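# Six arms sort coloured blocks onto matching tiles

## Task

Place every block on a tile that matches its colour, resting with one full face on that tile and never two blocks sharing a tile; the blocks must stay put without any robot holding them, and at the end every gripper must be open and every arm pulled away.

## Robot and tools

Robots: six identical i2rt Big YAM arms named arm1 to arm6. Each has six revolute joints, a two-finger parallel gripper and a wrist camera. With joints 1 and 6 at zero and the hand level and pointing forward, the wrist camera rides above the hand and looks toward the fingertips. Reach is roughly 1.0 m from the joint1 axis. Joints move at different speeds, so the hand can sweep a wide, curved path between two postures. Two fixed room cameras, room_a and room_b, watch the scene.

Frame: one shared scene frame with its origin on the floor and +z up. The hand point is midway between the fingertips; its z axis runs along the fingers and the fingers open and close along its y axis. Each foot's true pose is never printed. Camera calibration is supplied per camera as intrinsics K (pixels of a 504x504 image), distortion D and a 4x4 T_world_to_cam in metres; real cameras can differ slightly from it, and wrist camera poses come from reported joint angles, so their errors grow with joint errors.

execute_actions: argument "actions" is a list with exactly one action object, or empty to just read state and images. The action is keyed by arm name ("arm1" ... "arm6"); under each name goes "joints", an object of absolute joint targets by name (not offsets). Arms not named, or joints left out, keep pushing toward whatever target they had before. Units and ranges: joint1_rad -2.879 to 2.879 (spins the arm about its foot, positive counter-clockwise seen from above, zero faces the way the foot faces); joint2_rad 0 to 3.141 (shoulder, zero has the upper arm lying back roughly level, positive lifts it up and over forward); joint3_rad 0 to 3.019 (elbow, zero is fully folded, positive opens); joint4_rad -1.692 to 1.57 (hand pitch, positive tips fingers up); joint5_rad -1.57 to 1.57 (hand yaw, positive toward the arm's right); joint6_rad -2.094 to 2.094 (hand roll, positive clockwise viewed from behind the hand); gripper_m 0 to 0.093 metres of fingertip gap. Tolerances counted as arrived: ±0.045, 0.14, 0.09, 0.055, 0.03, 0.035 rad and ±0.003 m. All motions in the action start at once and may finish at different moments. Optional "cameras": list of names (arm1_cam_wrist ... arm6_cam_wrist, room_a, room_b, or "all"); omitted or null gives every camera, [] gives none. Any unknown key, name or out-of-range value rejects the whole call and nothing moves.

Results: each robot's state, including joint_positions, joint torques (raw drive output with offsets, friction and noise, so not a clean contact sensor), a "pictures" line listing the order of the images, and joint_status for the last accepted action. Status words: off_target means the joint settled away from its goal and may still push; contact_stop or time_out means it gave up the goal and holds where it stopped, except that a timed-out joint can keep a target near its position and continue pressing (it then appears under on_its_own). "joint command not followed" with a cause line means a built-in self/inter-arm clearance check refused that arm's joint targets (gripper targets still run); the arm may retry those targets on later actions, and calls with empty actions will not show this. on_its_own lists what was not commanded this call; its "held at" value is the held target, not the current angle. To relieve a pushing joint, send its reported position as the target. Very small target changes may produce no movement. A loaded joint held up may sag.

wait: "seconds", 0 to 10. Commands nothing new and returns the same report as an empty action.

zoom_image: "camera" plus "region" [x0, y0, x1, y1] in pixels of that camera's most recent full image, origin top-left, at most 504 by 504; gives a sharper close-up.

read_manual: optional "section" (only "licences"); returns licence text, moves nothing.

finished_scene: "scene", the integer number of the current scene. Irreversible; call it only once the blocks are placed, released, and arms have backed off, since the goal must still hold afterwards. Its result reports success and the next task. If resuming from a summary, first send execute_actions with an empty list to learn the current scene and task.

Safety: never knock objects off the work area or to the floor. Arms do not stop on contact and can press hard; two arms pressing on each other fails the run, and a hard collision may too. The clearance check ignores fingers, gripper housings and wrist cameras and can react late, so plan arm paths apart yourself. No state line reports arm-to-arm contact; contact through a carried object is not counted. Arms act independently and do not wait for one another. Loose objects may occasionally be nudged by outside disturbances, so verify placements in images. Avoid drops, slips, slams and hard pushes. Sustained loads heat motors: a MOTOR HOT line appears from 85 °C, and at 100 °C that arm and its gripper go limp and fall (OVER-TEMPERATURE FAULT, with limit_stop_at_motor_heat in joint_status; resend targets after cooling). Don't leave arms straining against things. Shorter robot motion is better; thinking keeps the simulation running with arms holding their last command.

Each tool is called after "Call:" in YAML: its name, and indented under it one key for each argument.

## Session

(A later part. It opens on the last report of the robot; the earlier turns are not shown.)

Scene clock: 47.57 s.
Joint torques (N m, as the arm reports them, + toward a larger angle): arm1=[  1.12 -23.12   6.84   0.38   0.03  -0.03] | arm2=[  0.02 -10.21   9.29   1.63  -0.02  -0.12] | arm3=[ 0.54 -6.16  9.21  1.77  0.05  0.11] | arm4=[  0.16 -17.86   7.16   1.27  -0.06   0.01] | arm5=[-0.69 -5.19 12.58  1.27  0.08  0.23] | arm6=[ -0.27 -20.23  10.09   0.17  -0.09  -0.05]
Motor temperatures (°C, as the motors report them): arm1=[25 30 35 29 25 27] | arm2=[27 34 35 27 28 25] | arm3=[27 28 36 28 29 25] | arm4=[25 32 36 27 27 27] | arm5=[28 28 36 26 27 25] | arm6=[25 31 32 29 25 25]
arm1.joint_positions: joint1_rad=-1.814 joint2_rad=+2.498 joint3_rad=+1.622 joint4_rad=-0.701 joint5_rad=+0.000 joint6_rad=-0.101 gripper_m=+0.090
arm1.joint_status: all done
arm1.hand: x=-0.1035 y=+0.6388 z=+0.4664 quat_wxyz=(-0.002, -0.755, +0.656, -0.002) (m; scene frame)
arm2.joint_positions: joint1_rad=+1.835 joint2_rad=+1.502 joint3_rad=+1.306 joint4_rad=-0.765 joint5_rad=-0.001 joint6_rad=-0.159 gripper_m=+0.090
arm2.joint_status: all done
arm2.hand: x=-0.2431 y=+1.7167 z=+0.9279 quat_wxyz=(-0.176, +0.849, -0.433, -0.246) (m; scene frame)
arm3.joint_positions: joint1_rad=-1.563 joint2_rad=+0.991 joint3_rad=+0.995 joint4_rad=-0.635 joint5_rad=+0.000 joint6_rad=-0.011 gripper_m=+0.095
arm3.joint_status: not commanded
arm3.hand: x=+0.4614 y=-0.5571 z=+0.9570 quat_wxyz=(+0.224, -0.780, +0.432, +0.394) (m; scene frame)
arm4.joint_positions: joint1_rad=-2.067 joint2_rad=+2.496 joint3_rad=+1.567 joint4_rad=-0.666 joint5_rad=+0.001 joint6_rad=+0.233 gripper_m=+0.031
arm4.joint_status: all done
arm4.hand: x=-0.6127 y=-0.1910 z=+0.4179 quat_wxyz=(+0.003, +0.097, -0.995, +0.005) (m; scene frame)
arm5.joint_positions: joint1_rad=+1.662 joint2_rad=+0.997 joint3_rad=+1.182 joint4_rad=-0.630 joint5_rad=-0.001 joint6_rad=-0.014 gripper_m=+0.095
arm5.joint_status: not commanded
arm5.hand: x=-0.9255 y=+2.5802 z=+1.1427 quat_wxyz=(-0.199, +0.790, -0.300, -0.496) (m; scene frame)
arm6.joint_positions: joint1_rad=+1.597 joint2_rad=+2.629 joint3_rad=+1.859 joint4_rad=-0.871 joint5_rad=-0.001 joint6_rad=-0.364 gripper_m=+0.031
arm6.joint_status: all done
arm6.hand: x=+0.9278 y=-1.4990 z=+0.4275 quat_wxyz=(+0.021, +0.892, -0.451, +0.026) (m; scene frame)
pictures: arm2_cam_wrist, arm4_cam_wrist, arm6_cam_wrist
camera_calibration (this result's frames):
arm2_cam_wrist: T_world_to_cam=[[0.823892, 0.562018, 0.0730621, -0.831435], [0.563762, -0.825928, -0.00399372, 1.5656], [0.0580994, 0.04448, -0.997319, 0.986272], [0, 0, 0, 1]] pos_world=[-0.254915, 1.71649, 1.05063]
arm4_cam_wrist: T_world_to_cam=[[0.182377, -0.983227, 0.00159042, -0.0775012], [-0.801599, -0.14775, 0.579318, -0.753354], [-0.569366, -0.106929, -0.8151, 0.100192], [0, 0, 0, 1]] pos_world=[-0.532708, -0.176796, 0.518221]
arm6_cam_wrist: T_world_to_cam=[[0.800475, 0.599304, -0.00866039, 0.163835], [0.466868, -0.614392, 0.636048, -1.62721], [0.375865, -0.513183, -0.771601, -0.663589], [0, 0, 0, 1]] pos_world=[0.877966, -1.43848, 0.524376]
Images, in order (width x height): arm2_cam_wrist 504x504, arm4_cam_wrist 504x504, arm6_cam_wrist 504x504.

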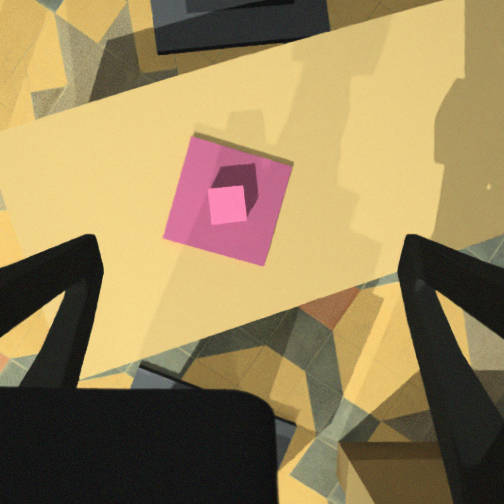

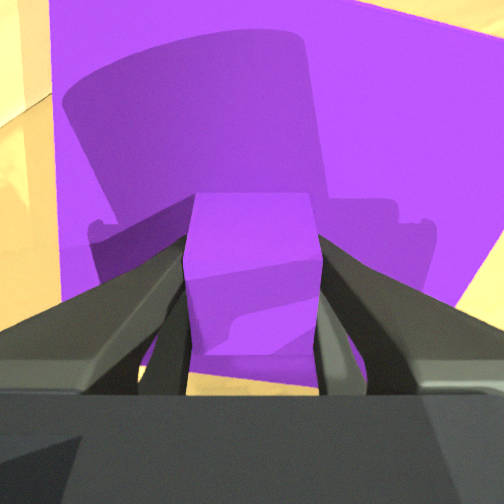

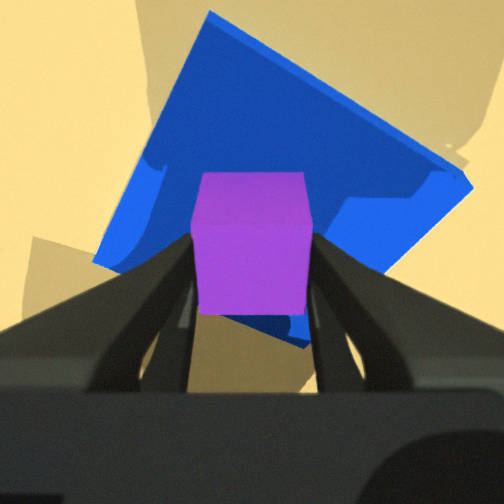

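Call:
execute_actions:
  actions:
    - {"arm1":{"joints":{"joint2_rad":1.45,"joint3_rad":1.25,"joint4_rad":-0.7}},"arm4":{"joints":{"gripper_m":0.09}},"arm6":{"joints":{"joint2_rad":2.70,"joint3_rad":1.92,"joint4_rad":-0.80}},"arm2":{"joints":{"joint2_rad":1.0,"joint3_rad":1.1}}}
  cameras: ["arm1_cam_wrist","arm6_cam_wrist"]

Scene clock: 49.77 s.
Joint torques (N m, as the arm reports them, + toward a larger angle): arm1=[  1.04 -12.72   9.04   1.79   0.04  -0.02] | arm2=[-0.08 -3.17 10.95  1.98 -0.07 -0.15] | arm3=[ 0.52 -6.17  9.21  1.76  0.05  0.12] | arm4=[  0.49 -19.45   6.6    1.09  -0.05   0.02] | arm5=[-0.8  -5.28 12.65  1.3   0.02  0.22] | arm6=[ -0.29 -19.17   9.98   1.01  -0.02   0.02]
Motor temperatures (°C, as the motors report them): arm1=[25 30 35 29 25 27] | arm2=[27 33 35 27 28 25] | arm3=[27 28 36 28 29 25] | arm4=[25 32 35 27 27 27] | arm5=[28 28 37 26 27 25] | arm6=[25 31 32 29 25 25]
arm1.joint_positions: joint1_rad=-1.814 joint2_rad=+1.426 joint3_rad=+1.250 joint4_rad=-0.700 joint5_rad=+0.000 joint6_rad=-0.101 gripper_m=+0.090
arm1.joint_status: all done
arm1.hand: x=-0.1018 y=+0.5985 z=+0.9620 quat_wxyz=(+0.248, -0.710, +0.617, +0.233) (m; scene frame)
arm2.joint_positions: joint1_rad=+1.835 joint2_rad=+1.006 joint3_rad=+1.097 joint4_rad=-0.765 joint5_rad=-0.001 joint6_rad=-0.159 gripper_m=+0.090
arm2.joint_status: all done
arm2.hand: x=-0.1834 y=+1.6007 z=+1.0585 quat_wxyz=(-0.254, +0.802, -0.409, -0.354) (m; scene frame)
arm3.joint_positions: joint1_rad=-1.563 joint2_rad=+0.991 joint3_rad=+0.995 joint4_rad=-0.635 joint5_rad=+0.000 joint6_rad=-0.011 gripper_m=+0.095
arm3.joint_status: not commanded
arm3.hand: x=+0.4614 y=-0.5571 z=+0.9570 quat_wxyz=(+0.224, -0.780, +0.432, +0.394) (m; scene frame)
arm4.joint_positions: joint1_rad=-2.069 joint2_rad=+2.511 joint3_rad=+1.573 joint4_rad=-0.664 joint5_rad=+0.000 joint6_rad=+0.234 gripper_m=+0.090
arm4.joint_status: all done
arm4.hand: x=-0.6141 y=-0.1927 z=+0.4106 quat_wxyz=(+0.007, +0.096, -0.995, +0.006) (m; scene frame)
arm5.joint_positions: joint1_rad=+1.662 joint2_rad=+0.997 joint3_rad=+1.182 joint4_rad=-0.630 joint5_rad=-0.001 joint6_rad=-0.014 gripper_m=+0.095
arm5.joint_status: not commanded
arm5.hand: x=-0.9255 y=+2.5802 z=+1.1427 quat_wxyz=(-0.199, +0.790, -0.300, -0.496) (m; scene frame)
arm6.joint_positions: joint1_rad=+1.597 joint2_rad=+2.646 joint3_rad=+1.881 joint4_rad=-0.815 joint5_rad=-0.001 joint6_rad=-0.365 gripper_m=+0.031
arm6.joint_status: all done
arm6.hand: x=+0.9230 y=-1.4815 z=+0.4218 quat_wxyz=(-0.002, +0.892, -0.451, +0.006) (m; scene frame)
pictures: arm1_cam_wrist, arm6_cam_wrist
camera_calibration (this result's frames):
arm1_cam_wrist: T_world_to_cam=[[0.991464, 0.115224, 0.0610105, -0.0282034], [0.119172, -0.990704, -0.065599, 0.671647], [0.0528848, 0.0723098, -0.995979, 1.04262], [0, 0, 0, 1]] pos_world=[-0.107218, 0.593262, 1.0842]
arm6_cam_wrist: T_world_to_cam=[[0.799859, 0.60004, 0.0133229, 0.149528], [0.477422, -0.649546, 0.591742, -1.65384], [0.363723, -0.466949, -0.806018, -0.562972], [0, 0, 0, 1]] pos_world=[0.874746, -1.42685, 0.522891]
Images, in order (width x height): arm1_cam_wrist 504x504, arm6_cam_wrist 504x504.

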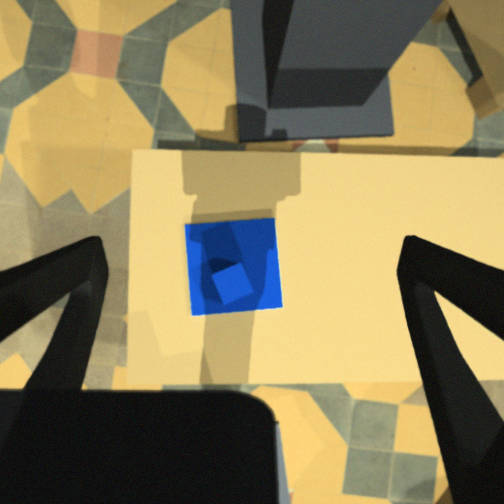

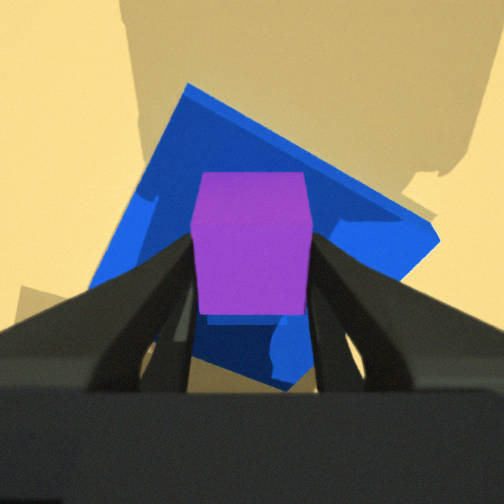

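Call:
execute_actions:
  actions:
    - {"arm4":{"joints":{"joint2_rad":1.45,"joint3_rad":1.25,"joint4_rad":-0.7}},"arm6":{"joints":{"joint2_rad":2.725}},"arm1":{"joints":{"joint2_rad":1.0,"joint3_rad":1.0}}}
  cameras: ["arm4_cam_wrist","arm6_cam_wrist"]

Call:
zoom_image:
  camera: "arm4_cam_wrist"
  region: [120,120,380,380]

Scene clock: 53.63 s.
Joint torques (N m, as the arm reports them, + toward a larger angle): arm1=[ 1.24 -5.61  9.47  2.02  0.05 -0.03] | arm2=[-0.28 -4.14 10.96  1.99 -0.04 -0.14] | arm3=[ 0.51 -6.18  9.21  1.76  0.05  0.12] | arm4=[  0.05 -11.88   9.73   1.35  -0.05  -0.01] | arm5=[-0.8  -5.31 12.59  1.35  0.06  0.21] | arm6=[  0.23 -17.57   9.32   0.71  -0.07  -0.02]
Motor temperatures (°C, as the motors report them): arm1=[25 30 36 29 25 27] | arm2=[27 33 36 27 28 25] | arm3=[27 28 36 28 29 25] | arm4=[25 33 35 27 27 27] | arm5=[28 28 37 26 27 25] | arm6=[25 31 32 29 25 25]
arm1.joint_positions: joint1_rad=-1.814 joint2_rad=+0.987 joint3_rad=+0.999 joint4_rad=-0.700 joint5_rad=+0.000 joint6_rad=-0.101 gripper_m=+0.090
arm1.joint_status: all done
arm1.hand: x=-0.0968 y=+0.4723 z=+1.0351 quat_wxyz=(+0.311, -0.682, +0.593, +0.293) (m; scene frame)
arm2.joint_positions: joint1_rad=+1.835 joint2_rad=+1.006 joint3_rad=+1.097 joint4_rad=-0.765 joint5_rad=-0.001 joint6_rad=-0.159 gripper_m=+0.090
arm2.joint_status: not commanded
arm2.hand: x=-0.1834 y=+1.6007 z=+1.0585 quat_wxyz=(-0.254, +0.802, -0.409, -0.354) (m; scene frame)
arm3.joint_positions: joint1_rad=-1.563 joint2_rad=+0.991 joint3_rad=+0.995 joint4_rad=-0.635 joint5_rad=+0.000 joint6_rad=-0.011 gripper_m=+0.095
arm3.joint_status: not commanded
arm3.hand: x=+0.4614 y=-0.5571 z=+0.9570 quat_wxyz=(+0.224, -0.780, +0.432, +0.394) (m; scene frame)
arm4.joint_positions: joint1_rad=-2.069 joint2_rad=+1.438 joint3_rad=+1.241 joint4_rad=-0.692 joint5_rad=+0.000 joint6_rad=+0.234 gripper_m=+0.090
arm4.joint_status: all done
arm4.hand: x=-0.6378 y=-0.1996 z=+0.9141 quat_wxyz=(-0.324, +0.091, -0.936, -0.107) (m; scene frame)
arm5.joint_positions: joint1_rad=+1.662 joint2_rad=+0.997 joint3_rad=+1.182 joint4_rad=-0.630 joint5_rad=-0.001 joint6_rad=-0.014 gripper_m=+0.095
arm5.joint_status: not commanded
arm5.hand: x=-0.9255 y=+2.5802 z=+1.1427 quat_wxyz=(-0.199, +0.790, -0.300, -0.496) (m; scene frame)
arm6.joint_positions: joint1_rad=+1.597 joint2_rad=+2.649 joint3_rad=+1.885 joint4_rad=-0.815 joint5_rad=-0.001 joint6_rad=-0.366 gripper_m=+0.031
arm6.joint_status: all done
arm6.hand: x=+0.9227 y=-1.4804 z=+0.4212 quat_wxyz=(-0.002, +0.893, -0.451, +0.005) (m; scene frame)
pictures: arm4_cam_wrist, arm6_cam_wrist
camera_calibration (this result's frames):
arm4_cam_wrist: T_world_to_cam=[[0.236424, -0.95931, -0.154361, 0.0997097], [-0.971066, -0.227775, -0.0717589, -0.591114], [0.0336795, 0.16686, -0.985405, 1.08435], [0, 0, 0, 1]] pos_world=[-0.634105, -0.219923, 1.0415]
arm6_cam_wrist: T_world_to_cam=[[0.798937, 0.601255, 0.0138691, 0.151528], [0.478666, -0.649667, 0.590603, -1.65342], [0.364113, -0.465216, -0.806843, -0.560351], [0, 0, 0, 1]] pos_world=[0.874405, -1.42596, 0.522297]
Images, in order (width x height): arm4_cam_wrist 504x504, arm6_cam_wrist 504x504.

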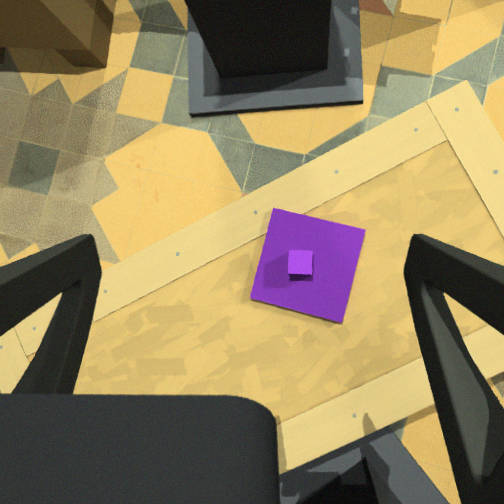

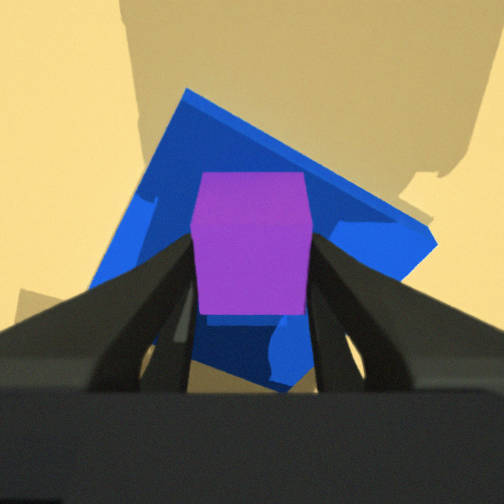

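Region (120, 120, 380, 380) of arm4_cam_wrist's 504x504 image, scaled by 1.938, with more detail than that image has.

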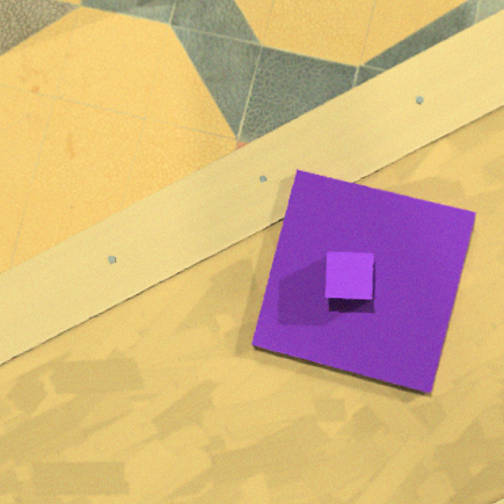

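Call:
execute_actions:
  actions:
    - {"arm6":{"joints":{"gripper_m":0.09}},"arm4":{"joints":{"joint2_rad":1.0,"joint3_rad":1.0,"joint1_rad":-1.2}},"arm3":{"joints":{"joint1_rad":0.3}}}
  cameras: []

Call:
execute_actions:
  actions:
    - {"arm6":{"joints":{"joint2_rad":1.2,"joint3_rad":1.1}}}
  cameras: []

Call:
execute_actions:
  actions:
    - {"arm6":{"joints":{"joint1_rad":0.3}},"arm3":{"joints":{"joint1_rad":1.41,"joint2_rad":1.45,"joint3_rad":1.2,"joint4_rad":-0.62}}}
  cameras: ["arm3_cam_wrist"]

Scene clock: 56.57 s.
Joint torques (N m, as the arm reports them, + toward a larger angle): arm1=[ 1.2  -5.99  9.45  2.06  0.06 -0.03] | arm2=[-0.03 -4.23 10.89  1.96 -0.03 -0.15] | arm3=[ 0.58 -6.4   9.22  1.77  0.06  0.11] | arm4=[ 1.09 -5.58  9.38  1.65  0.02 -0.03] | arm5=[-0.42 -5.5  12.72  1.37  0.08  0.2 ] | arm6=[ -0.62 -20.39   8.85   0.41  -0.06   0.  ]
Motor temperatures (°C, as the motors report them): arm1=[25 29 36 29 25 27] | arm2=[27 32 36 27 28 25] | arm3=[27 28 36 28 29 25] | arm4=[25 32 36 27 27 27] | arm5=[28 28 37 26 27 25] | arm6=[25 31 32 29 25 25]
arm1.joint_positions: joint1_rad=-1.814 joint2_rad=+0.987 joint3_rad=+0.999 joint4_rad=-0.700 joint5_rad=+0.000 joint6_rad=-0.101 gripper_m=+0.090
arm1.joint_status: not commanded
arm1.hand: x=-0.0968 y=+0.4723 z=+1.0351 quat_wxyz=(+0.311, -0.682, +0.593, +0.293) (m; scene frame)
arm2.joint_positions: joint1_rad=+1.835 joint2_rad=+1.006 joint3_rad=+1.097 joint4_rad=-0.765 joint5_rad=-0.001 joint6_rad=-0.159 gripper_m=+0.090
arm2.joint_status: not commanded
arm2.hand: x=-0.1834 y=+1.6007 z=+1.0585 quat_wxyz=(-0.254, +0.802, -0.409, -0.354) (m; scene frame)
arm3.joint_positions: joint1_rad=+0.296 joint2_rad=+0.994 joint3_rad=+0.995 joint4_rad=-0.635 joint5_rad=+0.000 joint6_rad=-0.011 gripper_m=+0.095
arm3.joint_status: all done
arm3.hand: x=+0.3925 y=-1.2782 z=+0.9558 quat_wxyz=(-0.181, -0.813, -0.367, +0.414) (m; scene frame)
arm4.joint_positions: joint1_rad=-1.207 joint2_rad=+0.991 joint3_rad=+0.999 joint4_rad=-0.692 joint5_rad=-0.001 joint6_rad=+0.234 gripper_m=+0.090
arm4.joint_status: all done
arm4.hand: x=-1.0327 y=-0.0078 z=+0.9910 quat_wxyz=(-0.317, +0.457, -0.778, -0.292) (m; scene frame)
arm5.joint_positions: joint1_rad=+1.662 joint2_rad=+0.997 joint3_rad=+1.182 joint4_rad=-0.630 joint5_rad=-0.001 joint6_rad=-0.014 gripper_m=+0.095
arm5.joint_status: not commanded
arm5.hand: x=-0.9255 y=+2.5802 z=+1.1427 quat_wxyz=(-0.199, +0.790, -0.300, -0.496) (m; scene frame)
arm6.joint_positions: joint1_rad=+1.598 joint2_rad=+2.688 joint3_rad=+1.894 joint4_rad=-0.804 joint5_rad=+0.001 joint6_rad=-0.368 gripper_m=+0.090
arm6.joint_status: all done
arm6.hand: x=+0.9247 y=-1.4883 z=+0.3988 quat_wxyz=(+0.004, +0.893, -0.450, +0.012) (m; scene frame)
pictures: none
No camera images: the call's "cameras" was empty. Leave "cameras" out to get every camera's image.

Scene clock: 58.50 s.
Joint torques (N m, as the arm reports them, + toward a larger angle): arm1=[ 1.27 -5.79  9.41  2.09  0.05 -0.04] | arm2=[ 0.   -4.13 10.85  2.01 -0.04 -0.16] | arm3=[ 0.65 -6.41  9.21  1.75  0.06  0.11] | arm4=[ 1.13 -5.55  9.43  1.57 -0.02 -0.01] | arm5=[ 0.21 -6.39 12.82  1.48  0.05  0.2 ] | arm6=[ 0.47 -8.01  9.19  1.43 -0.16 -0.01]
Motor temperatures (°C, as the motors report them): arm1=[25 29 37 29 25 27] | arm2=[27 32 36 27 28 25] | arm3=[27 28 36 28 29 25] | arm4=[25 32 36 27 27 27] | arm5=[28 28 37 26 27 25] | arm6=[25 31 32 29 25 25]
arm1.joint_positions: joint1_rad=-1.814 joint2_rad=+0.987 joint3_rad=+0.999 joint4_rad=-0.700 joint5_rad=+0.000 joint6_rad=-0.101 gripper_m=+0.090
arm1.joint_status: not commanded
arm1.hand: x=-0.0968 y=+0.4723 z=+1.0351 quat_wxyz=(+0.311, -0.682, +0.593, +0.293) (m; scene frame)
arm2.joint_positions: joint1_rad=+1.835 joint2_rad=+1.006 joint3_rad=+1.097 joint4_rad=-0.765 joint5_rad=-0.001 joint6_rad=-0.159 gripper_m=+0.090
arm2.joint_status: not commanded
arm2.hand: x=-0.1834 y=+1.6007 z=+1.0585 quat_wxyz=(-0.254, +0.802, -0.409, -0.354) (m; scene frame)
arm3.joint_positions: joint1_rad=+0.296 joint2_rad=+0.994 joint3_rad=+0.995 joint4_rad=-0.635 joint5_rad=+0.000 joint6_rad=-0.011 gripper_m=+0.095
arm3.joint_status: not commanded
arm3.hand: x=+0.3925 y=-1.2782 z=+0.9558 quat_wxyz=(-0.181, -0.813, -0.367, +0.414) (m; scene frame)
arm4.joint_positions: joint1_rad=-1.207 joint2_rad=+0.991 joint3_rad=+0.999 joint4_rad=-0.692 joint5_rad=-0.001 joint6_rad=+0.234 gripper_m=+0.090
arm4.joint_status: not commanded
arm4.hand: x=-1.0327 y=-0.0078 z=+0.9910 quat_wxyz=(-0.317, +0.457, -0.778, -0.292) (m; scene frame)
arm5.joint_positions: joint1_rad=+1.662 joint2_rad=+0.997 joint3_rad=+1.182 joint4_rad=-0.630 joint5_rad=-0.001 joint6_rad=-0.014 gripper_m=+0.095
arm5.joint_status: not commanded
arm5.hand: x=-0.9255 y=+2.5802 z=+1.1427 quat_wxyz=(-0.199, +0.790, -0.300, -0.496) (m; scene frame)
arm6.joint_positions: joint1_rad=+1.598 joint2_rad=+1.194 joint3_rad=+1.114 joint4_rad=-0.801 joint5_rad=+0.001 joint6_rad=-0.368 gripper_m=+0.090
arm6.joint_status: all done
arm6.hand: x=+0.9646 y=-1.6568 z=+0.9679 quat_wxyz=(-0.256, +0.841, -0.421, -0.224) (m; scene frame)
pictures: none
No camera images: the call's "cameras" was empty. Leave "cameras" out to get every camera's image.

Scene clock: 60.13 s.
Joint torques (N m, as the arm reports them, + toward a larger angle): arm1=[ 1.18 -5.7   9.47  2.04  0.06 -0.03] | arm2=[-0.72 -4.11 10.98  1.96 -0.05 -0.14] | arm3=[  0.34 -13.37   9.64   1.22   0.07   0.11] | arm4=[ 0.84 -5.39  9.44  1.74 -0.02 -0.02] | arm5=[-0.13 -4.54 12.81  1.22  0.06  0.18] | arm6=[-0.6  -9.27  9.17  1.51 -0.12  0.  ]
Motor temperatures (°C, as the motors report them): arm1=[25 29 37 29 25 27] | arm2=[27 32 36 27 28 25] | arm3=[27 28 36 28 29 25] | arm4=[25 32 36 27 27 27] | arm5=[28 28 37 26 27 25] | arm6=[25 31 32 29 25 25]
arm1.joint_positions: joint1_rad=-1.814 joint2_rad=+0.987 joint3_rad=+0.999 joint4_rad=-0.700 joint5_rad=+0.000 joint6_rad=-0.101 gripper_m=+0.090
arm1.joint_status: not commanded
arm1.hand: x=-0.0968 y=+0.4723 z=+1.0351 quat_wxyz=(+0.311, -0.682, +0.593, +0.293) (m; scene frame)
arm2.joint_positions: joint1_rad=+1.835 joint2_rad=+1.006 joint3_rad=+1.097 joint4_rad=-0.765 joint5_rad=-0.001 joint6_rad=-0.159 gripper_m=+0.090
arm2.joint_status: not commanded
arm2.hand: x=-0.1834 y=+1.6007 z=+1.0585 quat_wxyz=(-0.254, +0.802, -0.409, -0.354) (m; scene frame)
arm3.joint_positions: joint1_rad=+1.410 joint2_rad=+1.450 joint3_rad=+1.180 joint4_rad=-0.628 joint5_rad=+0.000 joint6_rad=-0.010 gripper_m=+0.095
arm3.joint_status: all done
arm3.hand: x=+0.9049 y=-1.4680 z=+0.8363 quat_wxyz=(-0.272, -0.526, -0.784, +0.187) (m; scene frame)
arm4.joint_positions: joint1_rad=-1.207 joint2_rad=+0.991 joint3_rad=+0.999 joint4_rad=-0.692 joint5_rad=-0.001 joint6_rad=+0.234 gripper_m=+0.090
arm4.joint_status: not commanded
arm4.hand: x=-1.0327 y=-0.0078 z=+0.9910 quat_wxyz=(-0.317, +0.457, -0.778, -0.292) (m; scene frame)
arm5.joint_positions: joint1_rad=+1.662 joint2_rad=+0.997 joint3_rad=+1.182 joint4_rad=-0.630 joint5_rad=-0.001 joint6_rad=-0.014 gripper_m=+0.095
arm5.joint_status: not commanded
arm5.hand: x=-0.9255 y=+2.5802 z=+1.1427 quat_wxyz=(-0.199, +0.790, -0.300, -0.496) (m; scene frame)
arm6.joint_positions: joint1_rad=+0.306 joint2_rad=+1.194 joint3_rad=+1.114 joint4_rad=-0.801 joint5_rad=+0.001 joint6_rad=-0.368 gripper_m=+0.090
arm6.joint_status: all done
arm6.hand: x=+1.5053 y=-1.8708 z=+0.9717 quat_wxyz=(-0.343, +0.415, -0.842, -0.031) (m; scene frame)
pictures: arm3_cam_wrist
camera_calibration (this result's frames):
arm3_cam_wrist: T_world_to_cam=[[-0.923867, -0.382711, 0.00157017, 0.273073], [-0.38226, 0.922561, -0.0525288, 1.75084], [0.0186548, -0.0491298, -0.998618, 0.871077], [0, 0, 0, 1]] pos_world=[0.90531, -1.46796, 0.961414]
Images, in order (width x height): arm3_cam_wrist 504x504.

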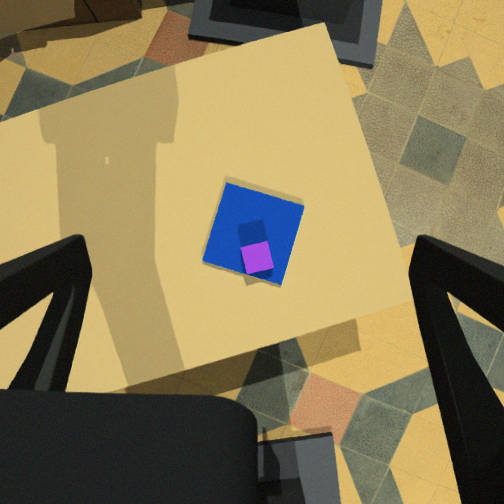

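Call:
execute_actions:
  actions:
    - {"arm3":{"joints":{"joint1_rad":1.39,"joint2_rad":2.21,"joint3_rad":1.505,"joint4_rad":-0.823,"joint6_rad":-0.2}}}
  cameras: ["arm3_cam_wrist"]

Scene clock: 62.80 s.
Joint torques (N m, as the arm reports them, + toward a larger angle): arm1=[ 1.52 -5.92  9.41  2.04  0.06 -0.01] | arm2=[-0.06 -4.11 10.73  2.02 -0.03 -0.13] | arm3=[ -0.79 -20.21   7.06  -0.54   0.05  -0.14] | arm4=[ 1.09 -5.55  9.43  1.7   0.01  0.  ] | arm5=[ 0.03 -4.91 12.88  1.47  0.04  0.19] | arm6=[-0.05 -8.2   8.93  1.4  -0.11  0.04]
Motor temperatures (°C, as the motors report them): arm1=[25 29 37 29 25 27] | arm2=[27 32 36 27 28 25] | arm3=[27 28 36 28 29 25] | arm4=[25 31 36 27 27 27] | arm5=[28 28 37 26 27 25] | arm6=[25 31 32 29 25 25]
arm1.joint_positions: joint1_rad=-1.814 joint2_rad=+0.987 joint3_rad=+0.999 joint4_rad=-0.700 joint5_rad=+0.000 joint6_rad=-0.101 gripper_m=+0.090
arm1.joint_status: not commanded
arm1.hand: x=-0.0968 y=+0.4723 z=+1.0351 quat_wxyz=(+0.311, -0.682, +0.593, +0.293) (m; scene frame)
arm2.joint_positions: joint1_rad=+1.835 joint2_rad=+1.006 joint3_rad=+1.097 joint4_rad=-0.765 joint5_rad=-0.001 joint6_rad=-0.159 gripper_m=+0.090
arm2.joint_status: not commanded
arm2.hand: x=-0.1834 y=+1.6007 z=+1.0585 quat_wxyz=(-0.254, +0.802, -0.409, -0.354) (m; scene frame)
arm3.joint_positions: joint1_rad=+1.401 joint2_rad=+2.205 joint3_rad=+1.485 joint4_rad=-0.813 joint5_rad=+0.000 joint6_rad=-0.187 gripper_m=+0.095
arm3.joint_status: all done
arm3.hand: x=+0.9119 y=-1.5000 z=+0.5135 quat_wxyz=(-0.014, -0.485, -0.874, +0.012) (m; scene frame)
arm4.joint_positions: joint1_rad=-1.207 joint2_rad=+0.991 joint3_rad=+0.999 joint4_rad=-0.692 joint5_rad=-0.001 joint6_rad=+0.234 gripper_m=+0.090
arm4.joint_status: not commanded
arm4.hand: x=-1.0327 y=-0.0078 z=+0.9910 quat_wxyz=(-0.317, +0.457, -0.778, -0.292) (m; scene frame)
arm5.joint_positions: joint1_rad=+1.662 joint2_rad=+0.997 joint3_rad=+1.182 joint4_rad=-0.630 joint5_rad=-0.001 joint6_rad=-0.014 gripper_m=+0.095
arm5.joint_status: not commanded
arm5.hand: x=-0.9255 y=+2.5802 z=+1.1427 quat_wxyz=(-0.199, +0.790, -0.300, -0.496) (m; scene frame)
arm6.joint_positions: joint1_rad=+0.306 joint2_rad=+1.194 joint3_rad=+1.114 joint4_rad=-0.801 joint5_rad=+0.001 joint6_rad=-0.368 gripper_m=+0.090
arm6.joint_status: not commanded
arm6.hand: x=+1.5053 y=-1.8708 z=+0.9717 quat_wxyz=(-0.343, +0.415, -0.842, -0.031) (m; scene frame)
pictures: arm3_cam_wrist
camera_calibration (this result's frames):
arm3_cam_wrist: T_world_to_cam=[[-0.847784, -0.530342, -0.000015918, -0.0221504], [-0.442756, 0.707756, 0.550499, 1.18939], [-0.291941, 0.466711, -0.834836, 1.51982], [0, 0, 0, 1]] pos_world=[0.951529, -1.56286, 0.614047]
Images, in order (width x height): arm3_cam_wrist 504x504.

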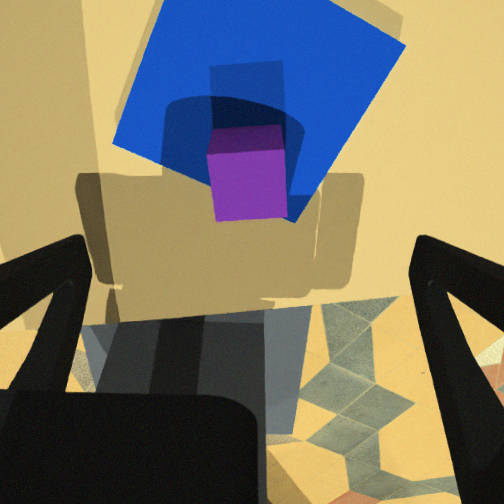

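Call:
execute_actions:
  actions:
    - {"arm3":{"joints":{"joint2_rad":2.385,"joint3_rad":1.52,"joint4_rad":-0.682}}}
  cameras: ["arm3_cam_wrist"]

Scene clock: 64.40 s.
Joint torques (N m, as the arm reports them, + toward a larger angle): arm1=[ 1.16 -5.97  9.45  2.01  0.08 -0.03] | arm2=[-0.26 -4.3  10.89  2.06 -0.04 -0.13] | arm3=[ -0.8  -21.4    5.61   0.36   0.06  -0.14] | arm4=[ 0.94 -5.29  9.38  1.66  0.   -0.03] | arm5=[-0.22 -5.24 12.69  1.32  0.12  0.19] | arm6=[-0.48 -7.78  9.54  1.26 -0.16  0.07]
Motor temperatures (°C, as the motors report them): arm1=[25 29 37 29 25 27] | arm2=[27 32 37 27 28 25] | arm3=[27 28 36 28 29 25] | arm4=[25 31 36 27 27 27] | arm5=[28 28 37 26 27 25] | arm6=[25 30 32 29 25 25]
arm1.joint_positions: joint1_rad=-1.814 joint2_rad=+0.987 joint3_rad=+0.999 joint4_rad=-0.700 joint5_rad=+0.000 joint6_rad=-0.101 gripper_m=+0.090
arm1.joint_status: not commanded
arm1.hand: x=-0.0968 y=+0.4723 z=+1.0351 quat_wxyz=(+0.311, -0.682, +0.593, +0.293) (m; scene frame)
arm2.joint_positions: joint1_rad=+1.835 joint2_rad=+1.006 joint3_rad=+1.097 joint4_rad=-0.765 joint5_rad=-0.001 joint6_rad=-0.159 gripper_m=+0.090
arm2.joint_status: not commanded
arm2.hand: x=-0.1834 y=+1.6007 z=+1.0585 quat_wxyz=(-0.254, +0.802, -0.409, -0.354) (m; scene frame)
arm3.joint_positions: joint1_rad=+1.401 joint2_rad=+2.387 joint3_rad=+1.506 joint4_rad=-0.698 joint5_rad=+0.000 joint6_rad=-0.188 gripper_m=+0.095
arm3.joint_status: all done
arm3.hand: x=+0.9075 y=-1.4887 z=+0.4158 quat_wxyz=(+0.004, -0.485, -0.875, -0.002) (m; scene frame)
arm4.joint_positions: joint1_rad=-1.207 joint2_rad=+0.991 joint3_rad=+0.999 joint4_rad=-0.692 joint5_rad=-0.001 joint6_rad=+0.234 gripper_m=+0.090
arm4.joint_status: not commanded
arm4.hand: x=-1.0327 y=-0.0078 z=+0.9910 quat_wxyz=(-0.317, +0.457, -0.778, -0.292) (m; scene frame)
arm5.joint_positions: joint1_rad=+1.662 joint2_rad=+0.997 joint3_rad=+1.182 joint4_rad=-0.630 joint5_rad=-0.001 joint6_rad=-0.014 gripper_m=+0.095
arm5.joint_status: not commanded
arm5.hand: x=-0.9255 y=+2.5802 z=+1.1427 quat_wxyz=(-0.199, +0.790, -0.300, -0.496) (m; scene frame)
arm6.joint_positions: joint1_rad=+0.306 joint2_rad=+1.194 joint3_rad=+1.114 joint4_rad=-0.801 joint5_rad=+0.001 joint6_rad=-0.368 gripper_m=+0.090
arm6.joint_status: not commanded
arm6.hand: x=+1.5053 y=-1.8708 z=+0.9717 quat_wxyz=(-0.343, +0.415, -0.842, -0.031) (m; scene frame)
pictures: arm3_cam_wrist
camera_calibration (this result's frames):
arm3_cam_wrist: T_world_to_cam=[[-0.847675, -0.530446, -0.00865309, -0.0166209], [-0.433471, 0.683118, 0.587753, 1.17255], [-0.30586, 0.501974, -0.808994, 1.48614], [0, 0, 0, 1]] pos_world=[0.948726, -1.55581, 0.512965]
Images, in order (width x height): arm3_cam_wrist 504x504.

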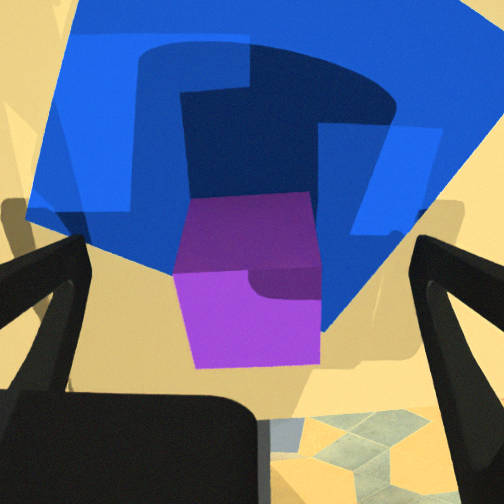

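Call:
execute_actions:
  actions:
    - {"arm3":{"joints":{"joint2_rad":2.42}}}
  cameras: []

Call:
execute_actions:
  actions:
    - {"arm3":{"joints":{"gripper_m":0.01}}}
  cameras: ["arm3_cam_wrist"]

Scene clock: 65.27 s.
Joint torques (N m, as the arm reports them, + toward a larger angle): arm1=[ 1.01 -5.86  9.4   2.04  0.05 -0.02] | arm2=[-0.24 -3.97 10.86  2.06 -0.02 -0.16] | arm3=[ -0.82 -18.73   5.65   0.35   0.06  -0.14] | arm4=[ 0.77 -5.45  9.42  1.69  0.   -0.01] | arm5=[-0.44 -5.53 12.87  1.54  0.1   0.24] | arm6=[-1.13 -9.3   9.13  1.36 -0.14  0.06]
Motor temperatures (°C, as the motors report them): arm1=[25 28 37 29 25 27] | arm2=[27 32 37 27 28 25] | arm3=[27 28 36 28 29 25] | arm4=[25 31 36 27 27 27] | arm5=[28 28 37 26 27 25] | arm6=[25 30 32 29 25 25]
arm1.joint_positions: joint1_rad=-1.814 joint2_rad=+0.987 joint3_rad=+0.999 joint4_rad=-0.700 joint5_rad=+0.000 joint6_rad=-0.101 gripper_m=+0.090
arm1.joint_status: not commanded
arm1.hand: x=-0.0968 y=+0.4723 z=+1.0351 quat_wxyz=(+0.311, -0.682, +0.593, +0.293) (m; scene frame)
arm2.joint_positions: joint1_rad=+1.835 joint2_rad=+1.006 joint3_rad=+1.097 joint4_rad=-0.765 joint5_rad=-0.001 joint6_rad=-0.159 gripper_m=+0.090
arm2.joint_status: not commanded
arm2.hand: x=-0.1834 y=+1.6007 z=+1.0585 quat_wxyz=(-0.254, +0.802, -0.409, -0.354) (m; scene frame)
arm3.joint_positions: joint1_rad=+1.401 joint2_rad=+2.387 joint3_rad=+1.506 joint4_rad=-0.698 joint5_rad=+0.000 joint6_rad=-0.188 gripper_m=+0.095
arm3.joint_status: all done
arm3.hand: x=+0.9075 y=-1.4887 z=+0.4158 quat_wxyz=(+0.004, -0.485, -0.875, -0.002) (m; scene frame)
arm4.joint_positions: joint1_rad=-1.207 joint2_rad=+0.991 joint3_rad=+0.999 joint4_rad=-0.692 joint5_rad=-0.001 joint6_rad=+0.234 gripper_m=+0.090
arm4.joint_status: not commanded
arm4.hand: x=-1.0327 y=-0.0078 z=+0.9910 quat_wxyz=(-0.317, +0.457, -0.778, -0.292) (m; scene frame)
arm5.joint_positions: joint1_rad=+1.662 joint2_rad=+0.997 joint3_rad=+1.182 joint4_rad=-0.630 joint5_rad=-0.001 joint6_rad=-0.014 gripper_m=+0.095
arm5.joint_status: not commanded
arm5.hand: x=-0.9255 y=+2.5802 z=+1.1427 quat_wxyz=(-0.199, +0.790, -0.300, -0.496) (m; scene frame)
arm6.joint_positions: joint1_rad=+0.306 joint2_rad=+1.194 joint3_rad=+1.114 joint4_rad=-0.801 joint5_rad=+0.001 joint6_rad=-0.368 gripper_m=+0.090
arm6.joint_status: not commanded
arm6.hand: x=+1.5053 y=-1.8708 z=+0.9717 quat_wxyz=(-0.343, +0.415, -0.842, -0.031) (m; scene frame)
pictures: none
No camera images: the call's "cameras" was empty. Leave "cameras" out to get every camera's image.

Scene clock: 65.97 s.
Joint torques (N m, as the arm reports them, + toward a larger angle): arm1=[ 1.32 -5.54  9.42  2.12  0.01 -0.04] | arm2=[-0.31 -3.78 10.91  1.99 -0.02 -0.11] | arm3=[ -0.82 -18.76   5.64   0.35   0.06  -0.13] | arm4=[ 1.02 -5.35  9.42  1.75  0.   -0.02] | arm5=[-0.17 -5.58 12.96  1.43  0.07  0.23] | arm6=[-0.42 -7.5   8.97  1.55 -0.12  0.07]
Motor temperatures (°C, as the motors report them): arm1=[25 28 37 29 25 27] | arm2=[27 32 37 27 28 25] | arm3=[27 29 36 28 29 25] | arm4=[25 31 36 27 27 27] | arm5=[28 28 37 26 27 25] | arm6=[25 30 32 29 25 25]
arm1.joint_positions: joint1_rad=-1.814 joint2_rad=+0.987 joint3_rad=+0.999 joint4_rad=-0.700 joint5_rad=+0.000 joint6_rad=-0.101 gripper_m=+0.090
arm1.joint_status: not commanded
arm1.hand: x=-0.0968 y=+0.4723 z=+1.0351 quat_wxyz=(+0.311, -0.682, +0.593, +0.293) (m; scene frame)
arm2.joint_positions: joint1_rad=+1.835 joint2_rad=+1.006 joint3_rad=+1.097 joint4_rad=-0.765 joint5_rad=-0.001 joint6_rad=-0.159 gripper_m=+0.090
arm2.joint_status: not commanded
arm2.hand: x=-0.1834 y=+1.6007 z=+1.0585 quat_wxyz=(-0.254, +0.802, -0.409, -0.354) (m; scene frame)
arm3.joint_positions: joint1_rad=+1.401 joint2_rad=+2.387 joint3_rad=+1.506 joint4_rad=-0.698 joint5_rad=+0.000 joint6_rad=-0.188 gripper_m=+0.032
arm3.joint_status: gripper_m off_target (ended at +0.032, target +0.010)
arm3.hand: x=+0.9075 y=-1.4885 z=+0.4156 quat_wxyz=(+0.004, -0.485, -0.875, -0.003) (m; scene frame)
arm4.joint_positions: joint1_rad=-1.207 joint2_rad=+0.991 joint3_rad=+0.999 joint4_rad=-0.692 joint5_rad=-0.001 joint6_rad=+0.234 gripper_m=+0.090
arm4.joint_status: not commanded
arm4.hand: x=-1.0327 y=-0.0078 z=+0.9910 quat_wxyz=(-0.317, +0.457, -0.778, -0.292) (m; scene frame)
arm5.joint_positions: joint1_rad=+1.662 joint2_rad=+0.997 joint3_rad=+1.182 joint4_rad=-0.630 joint5_rad=-0.001 joint6_rad=-0.014 gripper_m=+0.095
arm5.joint_status: not commanded
arm5.hand: x=-0.9255 y=+2.5802 z=+1.1427 quat_wxyz=(-0.199, +0.790, -0.300, -0.496) (m; scene frame)
arm6.joint_positions: joint1_rad=+0.306 joint2_rad=+1.194 joint3_rad=+1.114 joint4_rad=-0.801 joint5_rad=+0.001 joint6_rad=-0.368 gripper_m=+0.090
arm6.joint_status: not commanded
arm6.hand: x=+1.5053 y=-1.8708 z=+0.9717 quat_wxyz=(-0.343, +0.415, -0.842, -0.031) (m; scene frame)
pictures: arm3_cam_wrist
camera_calibration (this result's frames):
arm3_cam_wrist: T_world_to_cam=[[-0.847472, -0.530762, -0.00910259, -0.0170019], [-0.433859, 0.682663, 0.587995, 1.17216], [-0.305871, 0.502259, -0.808813, 1.48626], [0, 0, 0, 1]] pos_world=[0.948745, -1.5557, 0.512726]
Images, in order (width x height): arm3_cam_wrist 504x504.

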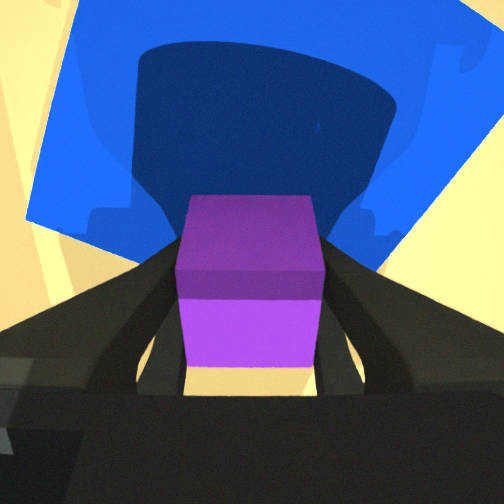

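Call:
execute_actions:
  actions:
    - {"arm3":{"joints":{"joint2_rad":1.3}}}
  cameras: []

Call:
execute_actions:
  actions:
    - {"arm3":{"joints":{"joint1_rad":-1.511}}}
  cameras: []

Call:
execute_actions:
  actions:
    - {"arm3":{"joints":{"joint2_rad":2.27,"joint3_rad":1.63,"joint4_rad":-0.887}}}
  cameras: ["arm3_cam_wrist"]

Scene clock: 68.93 s.
Joint torques (N m, as the arm reports them, + toward a larger angle): arm1=[ 1.42 -5.83  9.53  2.05  0.05 -0.02] | arm2=[-0.18 -3.85 10.83  1.95 -0.03 -0.15] | arm3=[ -0.78 -11.07   8.84   1.67   0.07  -0.11] | arm4=[ 0.95 -5.19  9.41  1.66  0.   -0.02] | arm5=[-0.43 -5.15 12.68  1.23  0.05  0.28] | arm6=[-0.44 -8.14  9.21  1.44 -0.16  0.09]
Motor temperatures (°C, as the motors report them): arm1=[25 28 37 29 25 27] | arm2=[27 31 37 27 28 25] | arm3=[27 29 36 28 29 25] | arm4=[25 31 37 27 27 27] | arm5=[28 28 37 26 27 25] | arm6=[25 30 32 29 25 25]
arm1.joint_positions: joint1_rad=-1.814 joint2_rad=+0.987 joint3_rad=+0.999 joint4_rad=-0.700 joint5_rad=+0.000 joint6_rad=-0.101 gripper_m=+0.090
arm1.joint_status: not commanded
arm1.hand: x=-0.0968 y=+0.4723 z=+1.0351 quat_wxyz=(+0.311, -0.682, +0.593, +0.293) (m; scene frame)
arm2.joint_positions: joint1_rad=+1.835 joint2_rad=+1.006 joint3_rad=+1.097 joint4_rad=-0.765 joint5_rad=-0.001 joint6_rad=-0.159 gripper_m=+0.090
arm2.joint_status: not commanded
arm2.hand: x=-0.1834 y=+1.6007 z=+1.0585 quat_wxyz=(-0.254, +0.802, -0.409, -0.354) (m; scene frame)
arm3.joint_positions: joint1_rad=+1.401 joint2_rad=+1.294 joint3_rad=+1.520 joint4_rad=-0.691 joint5_rad=+0.000 joint6_rad=-0.188 gripper_m=+0.032
arm3.joint_status: all done
arm3.hand: x=+0.9046 y=-1.4796 z=+1.1046 quat_wxyz=(-0.404, -0.412, -0.745, +0.336) (m; scene frame)
arm4.joint_positions: joint1_rad=-1.207 joint2_rad=+0.991 joint3_rad=+0.999 joint4_rad=-0.692 joint5_rad=-0.001 joint6_rad=+0.234 gripper_m=+0.090
arm4.joint_status: not commanded
arm4.hand: x=-1.0327 y=-0.0078 z=+0.9910 quat_wxyz=(-0.317, +0.457, -0.778, -0.292) (m; scene frame)
arm5.joint_positions: joint1_rad=+1.662 joint2_rad=+0.997 joint3_rad=+1.182 joint4_rad=-0.630 joint5_rad=-0.001 joint6_rad=-0.014 gripper_m=+0.095
arm5.joint_status: not commanded
arm5.hand: x=-0.9255 y=+2.5802 z=+1.1427 quat_wxyz=(-0.199, +0.790, -0.300, -0.496) (m; scene frame)
arm6.joint_positions: joint1_rad=+0.306 joint2_rad=+1.194 joint3_rad=+1.114 joint4_rad=-0.801 joint5_rad=+0.001 joint6_rad=-0.368 gripper_m=+0.090
arm6.joint_status: not commanded
arm6.hand: x=+1.5053 y=-1.8708 z=+0.9717 quat_wxyz=(-0.343, +0.415, -0.842, -0.031) (m; scene frame)
pictures: none
No camera images: the call's "cameras" was empty. Leave "cameras" out to get every camera's image.

Scene clock: 71.43 s.
Joint torques (N m, as the arm reports them, + toward a larger angle): arm1=[ 1.33 -5.9   9.39  1.98  0.06 -0.02] | arm2=[-0.41 -4.14 10.87  2.   -0.03 -0.12] | arm3=[  0.36 -12.13   8.78   1.65   0.08  -0.11] | arm4=[ 0.75 -5.02  9.43  1.63 -0.01 -0.01] | arm5=[-0.56 -5.21 12.68  1.45  0.09  0.17] | arm6=[-1.03 -8.44  9.16  1.48 -0.05  0.12]
Motor temperatures (°C, as the motors report them): arm1=[25 28 38 29 25 27] | arm2=[27 31 37 27 28 25] | arm3=[27 29 36 28 29 25] | arm4=[25 31 37 27 27 27] | arm5=[28 28 37 26 27 25] | arm6=[25 30 32 29 25 25]
arm1.joint_positions: joint1_rad=-1.814 joint2_rad=+0.987 joint3_rad=+0.999 joint4_rad=-0.700 joint5_rad=+0.000 joint6_rad=-0.101 gripper_m=+0.090
arm1.joint_status: not commanded
arm1.hand: x=-0.0968 y=+0.4723 z=+1.0351 quat_wxyz=(+0.311, -0.682, +0.593, +0.293) (m; scene frame)
arm2.joint_positions: joint1_rad=+1.835 joint2_rad=+1.006 joint3_rad=+1.097 joint4_rad=-0.765 joint5_rad=-0.001 joint6_rad=-0.159 gripper_m=+0.090
arm2.joint_status: not commanded
arm2.hand: x=-0.1834 y=+1.6007 z=+1.0585 quat_wxyz=(-0.254, +0.802, -0.409, -0.354) (m; scene frame)
arm3.joint_positions: joint1_rad=-1.513 joint2_rad=+1.306 joint3_rad=+1.520 joint4_rad=-0.691 joint5_rad=+0.000 joint6_rad=-0.189 gripper_m=+0.032
arm3.joint_status: all done
arm3.hand: x=+0.3700 y=-0.4633 z=+1.0979 quat_wxyz=(+0.285, -0.789, +0.326, +0.435) (m; scene frame)
arm4.joint_positions: joint1_rad=-1.207 joint2_rad=+0.991 joint3_rad=+0.999 joint4_rad=-0.692 joint5_rad=-0.001 joint6_rad=+0.234 gripper_m=+0.090
arm4.joint_status: not commanded
arm4.hand: x=-1.0327 y=-0.0078 z=+0.9910 quat_wxyz=(-0.317, +0.457, -0.778, -0.292) (m; scene frame)
arm5.joint_positions: joint1_rad=+1.662 joint2_rad=+0.997 joint3_rad=+1.182 joint4_rad=-0.630 joint5_rad=-0.001 joint6_rad=-0.014 gripper_m=+0.095
arm5.joint_status: not commanded
arm5.hand: x=-0.9255 y=+2.5802 z=+1.1427 quat_wxyz=(-0.199, +0.790, -0.300, -0.496) (m; scene frame)
arm6.joint_positions: joint1_rad=+0.306 joint2_rad=+1.194 joint3_rad=+1.114 joint4_rad=-0.801 joint5_rad=+0.001 joint6_rad=-0.368 gripper_m=+0.090
arm6.joint_status: not commanded
arm6.hand: x=+1.5053 y=-1.8708 z=+0.9717 quat_wxyz=(-0.343, +0.415, -0.842, -0.031) (m; scene frame)
pictures: none
No camera images: the call's "cameras" was empty. Leave "cameras" out to get every camera's image.

Scene clock: 73.17 s.
Joint torques (N m, as the arm reports them, + toward a larger angle): arm1=[ 1.13 -5.36  9.45  2.05  0.05 -0.04] | arm2=[ 0.2  -4.2  10.92  1.99 -0.04 -0.16] | arm3=[  0.34 -21.75   7.73  -0.55   0.06  -0.12] | arm4=[ 0.83 -5.46  9.39  1.61  0.01 -0.01] | arm5=[-0.56 -5.05 12.77  1.47  0.08  0.17] | arm6=[-0.53 -8.65  9.13  1.5  -0.16  0.04]
Motor temperatures (°C, as the motors report them): arm1=[25 28 38 29 25 27] | arm2=[27 31 37 27 28 25] | arm3=[27 29 36 28 29 25] | arm4=[25 31 37 27 27 27] | arm5=[28 28 38 26 27 25] | arm6=[25 30 32 29 25 25]
arm1.joint_positions: joint1_rad=-1.814 joint2_rad=+0.987 joint3_rad=+0.999 joint4_rad=-0.700 joint5_rad=+0.000 joint6_rad=-0.101 gripper_m=+0.090
arm1.joint_status: not commanded
arm1.hand: x=-0.0968 y=+0.4723 z=+1.0351 quat_wxyz=(+0.311, -0.682, +0.593, +0.293) (m; scene frame)
arm2.joint_positions: joint1_rad=+1.835 joint2_rad=+1.006 joint3_rad=+1.097 joint4_rad=-0.765 joint5_rad=-0.001 joint6_rad=-0.159 gripper_m=+0.090
arm2.joint_status: not commanded
arm2.hand: x=-0.1834 y=+1.6007 z=+1.0585 quat_wxyz=(-0.254, +0.802, -0.409, -0.354) (m; scene frame)
arm3.joint_positions: joint1_rad=-1.513 joint2_rad=+2.269 joint3_rad=+1.604 joint4_rad=-0.877 joint5_rad=+0.000 joint6_rad=-0.189 gripper_m=+0.032
arm3.joint_status: all done
arm3.hand: x=+0.3444 y=-0.4265 z=+0.5114 quat_wxyz=(+0.007, -0.924, +0.382, +0.012) (m; scene frame)
arm4.joint_positions: joint1_rad=-1.207 joint2_rad=+0.991 joint3_rad=+0.999 joint4_rad=-0.692 joint5_rad=-0.001 joint6_rad=+0.234 gripper_m=+0.090
arm4.joint_status: not commanded
arm4.hand: x=-1.0327 y=-0.0078 z=+0.9910 quat_wxyz=(-0.317, +0.457, -0.778, -0.292) (m; scene frame)
arm5.joint_positions: joint1_rad=+1.662 joint2_rad=+0.997 joint3_rad=+1.182 joint4_rad=-0.630 joint5_rad=-0.001 joint6_rad=-0.014 gripper_m=+0.095
arm5.joint_status: not commanded
arm5.hand: x=-0.9255 y=+2.5802 z=+1.1427 quat_wxyz=(-0.199, +0.790, -0.300, -0.496) (m; scene frame)
arm6.joint_positions: joint1_rad=+0.306 joint2_rad=+1.194 joint3_rad=+1.114 joint4_rad=-0.801 joint5_rad=+0.001 joint6_rad=-0.368 gripper_m=+0.090
arm6.joint_status: not commanded
arm6.hand: x=+1.5053 y=-1.8708 z=+0.9717 quat_wxyz=(-0.343, +0.415, -0.842, -0.031) (m; scene frame)
pictures: arm3_cam_wrist
camera_calibration (this result's frames):
arm3_cam_wrist: T_world_to_cam=[[0.70525, 0.708951, -0.00325127, 0.0613401], [0.589777, -0.584141, 0.557621, -0.730736], [0.393427, -0.39518, -0.830089, 0.245385], [0, 0, 0, 1]] pos_world=[0.29117, -0.373369, 0.611365]
Images, in order (width x height): arm3_cam_wrist 504x504.

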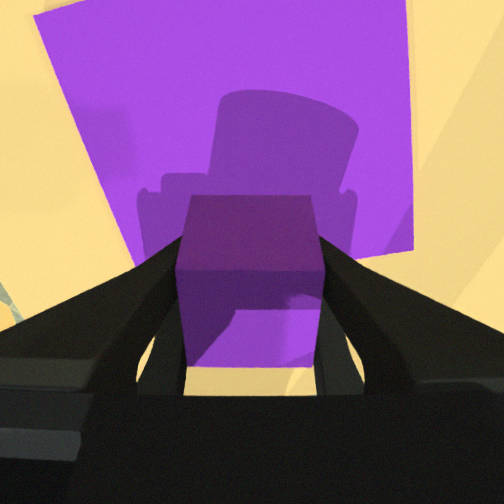

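Call:
execute_actions:
  actions:
    - {"arm3":{"joints":{"joint2_rad":2.35,"joint3_rad":1.635}}}
  cameras: ["arm3_cam_wrist"]

Scene clock: 74.63 s.
Joint torques (N m, as the arm reports them, + toward a larger angle): arm1=[ 1.12 -5.67  9.34  2.    0.04  0.01] | arm2=[ 0.3  -4.23 10.99  1.95 -0.03 -0.15] | arm3=[  0.35 -20.81   7.51  -0.68   0.06  -0.12] | arm4=[ 0.84 -5.11  9.47  1.67  0.   -0.01] | arm5=[-1.21 -5.3  12.6   1.33  0.06  0.16] | arm6=[-0.5  -8.81  9.31  1.48 -0.11  0.08]
Motor temperatures (°C, as the motors report them): arm1=[25 28 38 29 25 27] | arm2=[27 31 37 27 28 25] | arm3=[27 29 36 28 29 25] | arm4=[25 31 37 27 27 27] | arm5=[28 28 38 26 27 25] | arm6=[25 30 32 29 25 25]
arm1.joint_positions: joint1_rad=-1.814 joint2_rad=+0.987 joint3_rad=+0.999 joint4_rad=-0.700 joint5_rad=+0.000 joint6_rad=-0.101 gripper_m=+0.090
arm1.joint_status: not commanded
arm1.hand: x=-0.0968 y=+0.4723 z=+1.0351 quat_wxyz=(+0.311, -0.682, +0.593, +0.293) (m; scene frame)
arm2.joint_positions: joint1_rad=+1.835 joint2_rad=+1.006 joint3_rad=+1.097 joint4_rad=-0.765 joint5_rad=-0.001 joint6_rad=-0.159 gripper_m=+0.090
arm2.joint_status: not commanded
arm2.hand: x=-0.1834 y=+1.6007 z=+1.0585 quat_wxyz=(-0.254, +0.802, -0.409, -0.354) (m; scene frame)
arm3.joint_positions: joint1_rad=-1.513 joint2_rad=+2.335 joint3_rad=+1.606 joint4_rad=-0.877 joint5_rad=+0.000 joint6_rad=-0.189 gripper_m=+0.032
arm3.joint_status: all done
arm3.hand: x=+0.3532 y=-0.4394 z=+0.4728 quat_wxyz=(-0.010, -0.924, +0.382, -0.014) (m; scene frame)
arm4.joint_positions: joint1_rad=-1.207 joint2_rad=+0.991 joint3_rad=+0.999 joint4_rad=-0.692 joint5_rad=-0.001 joint6_rad=+0.234 gripper_m=+0.090
arm4.joint_status: not commanded
arm4.hand: x=-1.0327 y=-0.0078 z=+0.9910 quat_wxyz=(-0.317, +0.457, -0.778, -0.292) (m; scene frame)
arm5.joint_positions: joint1_rad=+1.662 joint2_rad=+0.997 joint3_rad=+1.182 joint4_rad=-0.630 joint5_rad=-0.001 joint6_rad=-0.014 gripper_m=+0.095
arm5.joint_status: not commanded
arm5.hand: x=-0.9255 y=+2.5802 z=+1.1427 quat_wxyz=(-0.199, +0.790, -0.300, -0.496) (m; scene frame)
arm6.joint_positions: joint1_rad=+0.306 joint2_rad=+1.194 joint3_rad=+1.114 joint4_rad=-0.801 joint5_rad=+0.001 joint6_rad=-0.368 gripper_m=+0.090
arm6.joint_status: not commanded
arm6.hand: x=+1.5053 y=-1.8708 z=+0.9717 quat_wxyz=(-0.343, +0.415, -0.842, -0.031) (m; scene frame)
pictures: arm3_cam_wrist
camera_calibration (this result's frames):
arm3_cam_wrist: T_world_to_cam=[[0.705547, 0.708499, -0.0152543, 0.0695725], [0.568881, -0.553412, 0.608366, -0.725077], [0.422585, -0.437909, -0.79351, 0.158366], [0, 0, 0, 1]] pos_world=[0.296473, -0.381209, 0.567838]
Images, in order (width x height): arm3_cam_wrist 504x504.

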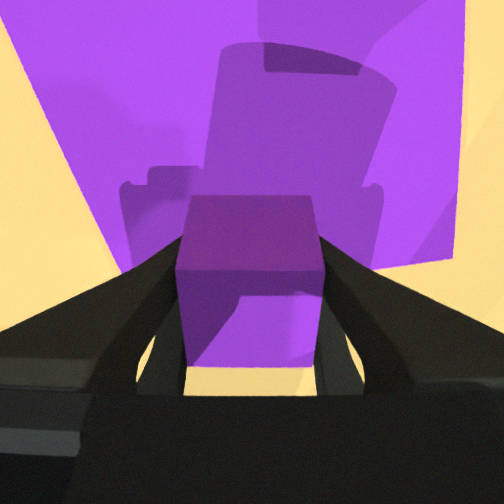

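Call:
execute_actions:
  actions:
    - {"arm3":{"joints":{"joint2_rad":2.43,"joint3_rad":1.72,"joint4_rad":-0.825}}}
  cameras: ["arm3_cam_wrist"]

Scene clock: 76.80 s.
Joint torques (N m, as the arm reports them, + toward a larger angle): arm1=[ 1.49 -5.87  9.34  2.04  0.07 -0.02] | arm2=[-0.25 -3.76 10.94  1.99 -0.03 -0.16] | arm3=[  0.37 -20.73   7.68   0.28   0.06  -0.12] | arm4=[ 1.13 -5.77  9.41  1.65  0.01 -0.01] | arm5=[-0.73 -5.15 12.8   1.25  0.02  0.25] | arm6=[-1.14 -8.16  9.18  1.3  -0.15 -0.02]
Motor temperatures (°C, as the motors report them): arm1=[25 28 38 29 25 27] | arm2=[27 31 37 27 28 25] | arm3=[27 30 36 28 29 25] | arm4=[25 31 37 27 27 27] | arm5=[28 28 38 26 27 25] | arm6=[25 30 32 29 25 25]
arm1.joint_positions: joint1_rad=-1.814 joint2_rad=+0.987 joint3_rad=+0.999 joint4_rad=-0.700 joint5_rad=+0.000 joint6_rad=-0.101 gripper_m=+0.090
arm1.joint_status: not commanded
arm1.hand: x=-0.0968 y=+0.4723 z=+1.0351 quat_wxyz=(+0.311, -0.682, +0.593, +0.293) (m; scene frame)
arm2.joint_positions: joint1_rad=+1.835 joint2_rad=+1.006 joint3_rad=+1.097 joint4_rad=-0.765 joint5_rad=-0.001 joint6_rad=-0.159 gripper_m=+0.090
arm2.joint_status: not commanded
arm2.hand: x=-0.1834 y=+1.6007 z=+1.0585 quat_wxyz=(-0.254, +0.802, -0.409, -0.354) (m; scene frame)
arm3.joint_positions: joint1_rad=-1.513 joint2_rad=+2.405 joint3_rad=+1.690 joint4_rad=-0.837 joint5_rad=+0.000 joint6_rad=-0.189 gripper_m=+0.032
arm3.joint_status: all done
arm3.hand: x=+0.3353 y=-0.4133 z=+0.4547 quat_wxyz=(+0.005, -0.924, +0.382, +0.008) (m; scene frame)
arm4.joint_positions: joint1_rad=-1.207 joint2_rad=+0.991 joint3_rad=+0.999 joint4_rad=-0.692 joint5_rad=-0.001 joint6_rad=+0.234 gripper_m=+0.090
arm4.joint_status: not commanded
arm4.hand: x=-1.0327 y=-0.0078 z=+0.9910 quat_wxyz=(-0.317, +0.457, -0.778, -0.292) (m; scene frame)
arm5.joint_positions: joint1_rad=+1.662 joint2_rad=+0.997 joint3_rad=+1.182 joint4_rad=-0.630 joint5_rad=-0.001 joint6_rad=-0.014 gripper_m=+0.095
arm5.joint_status: not commanded
arm5.hand: x=-0.9255 y=+2.5802 z=+1.1427 quat_wxyz=(-0.199, +0.790, -0.300, -0.496) (m; scene frame)
arm6.joint_positions: joint1_rad=+0.306 joint2_rad=+1.194 joint3_rad=+1.114 joint4_rad=-0.801 joint5_rad=+0.001 joint6_rad=-0.368 gripper_m=+0.090
arm6.joint_status: not commanded
arm6.hand: x=+1.5053 y=-1.8708 z=+0.9717 quat_wxyz=(-0.343, +0.415, -0.842, -0.031) (m; scene frame)
pictures: arm3_cam_wrist
camera_calibration (this result's frames):
arm3_cam_wrist: T_world_to_cam=[[0.705268, 0.708922, -0.0051219, 0.0590178], [0.586645, -0.579533, 0.565676, -0.686798], [0.398052, -0.401958, -0.824612, 0.200239], [0, 0, 0, 1]] pos_world=[0.281577, -0.359374, 0.553926]
Images, in order (width x height): arm3_cam_wrist 504x504.

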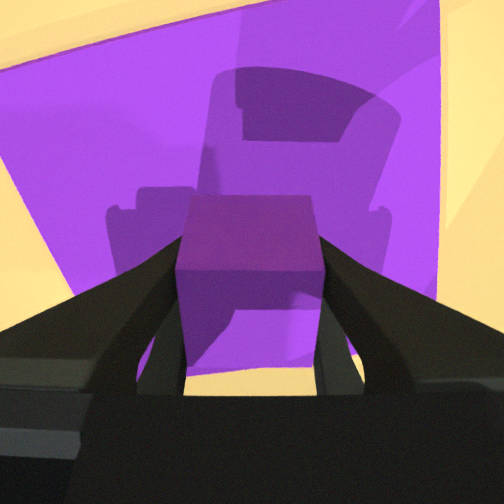

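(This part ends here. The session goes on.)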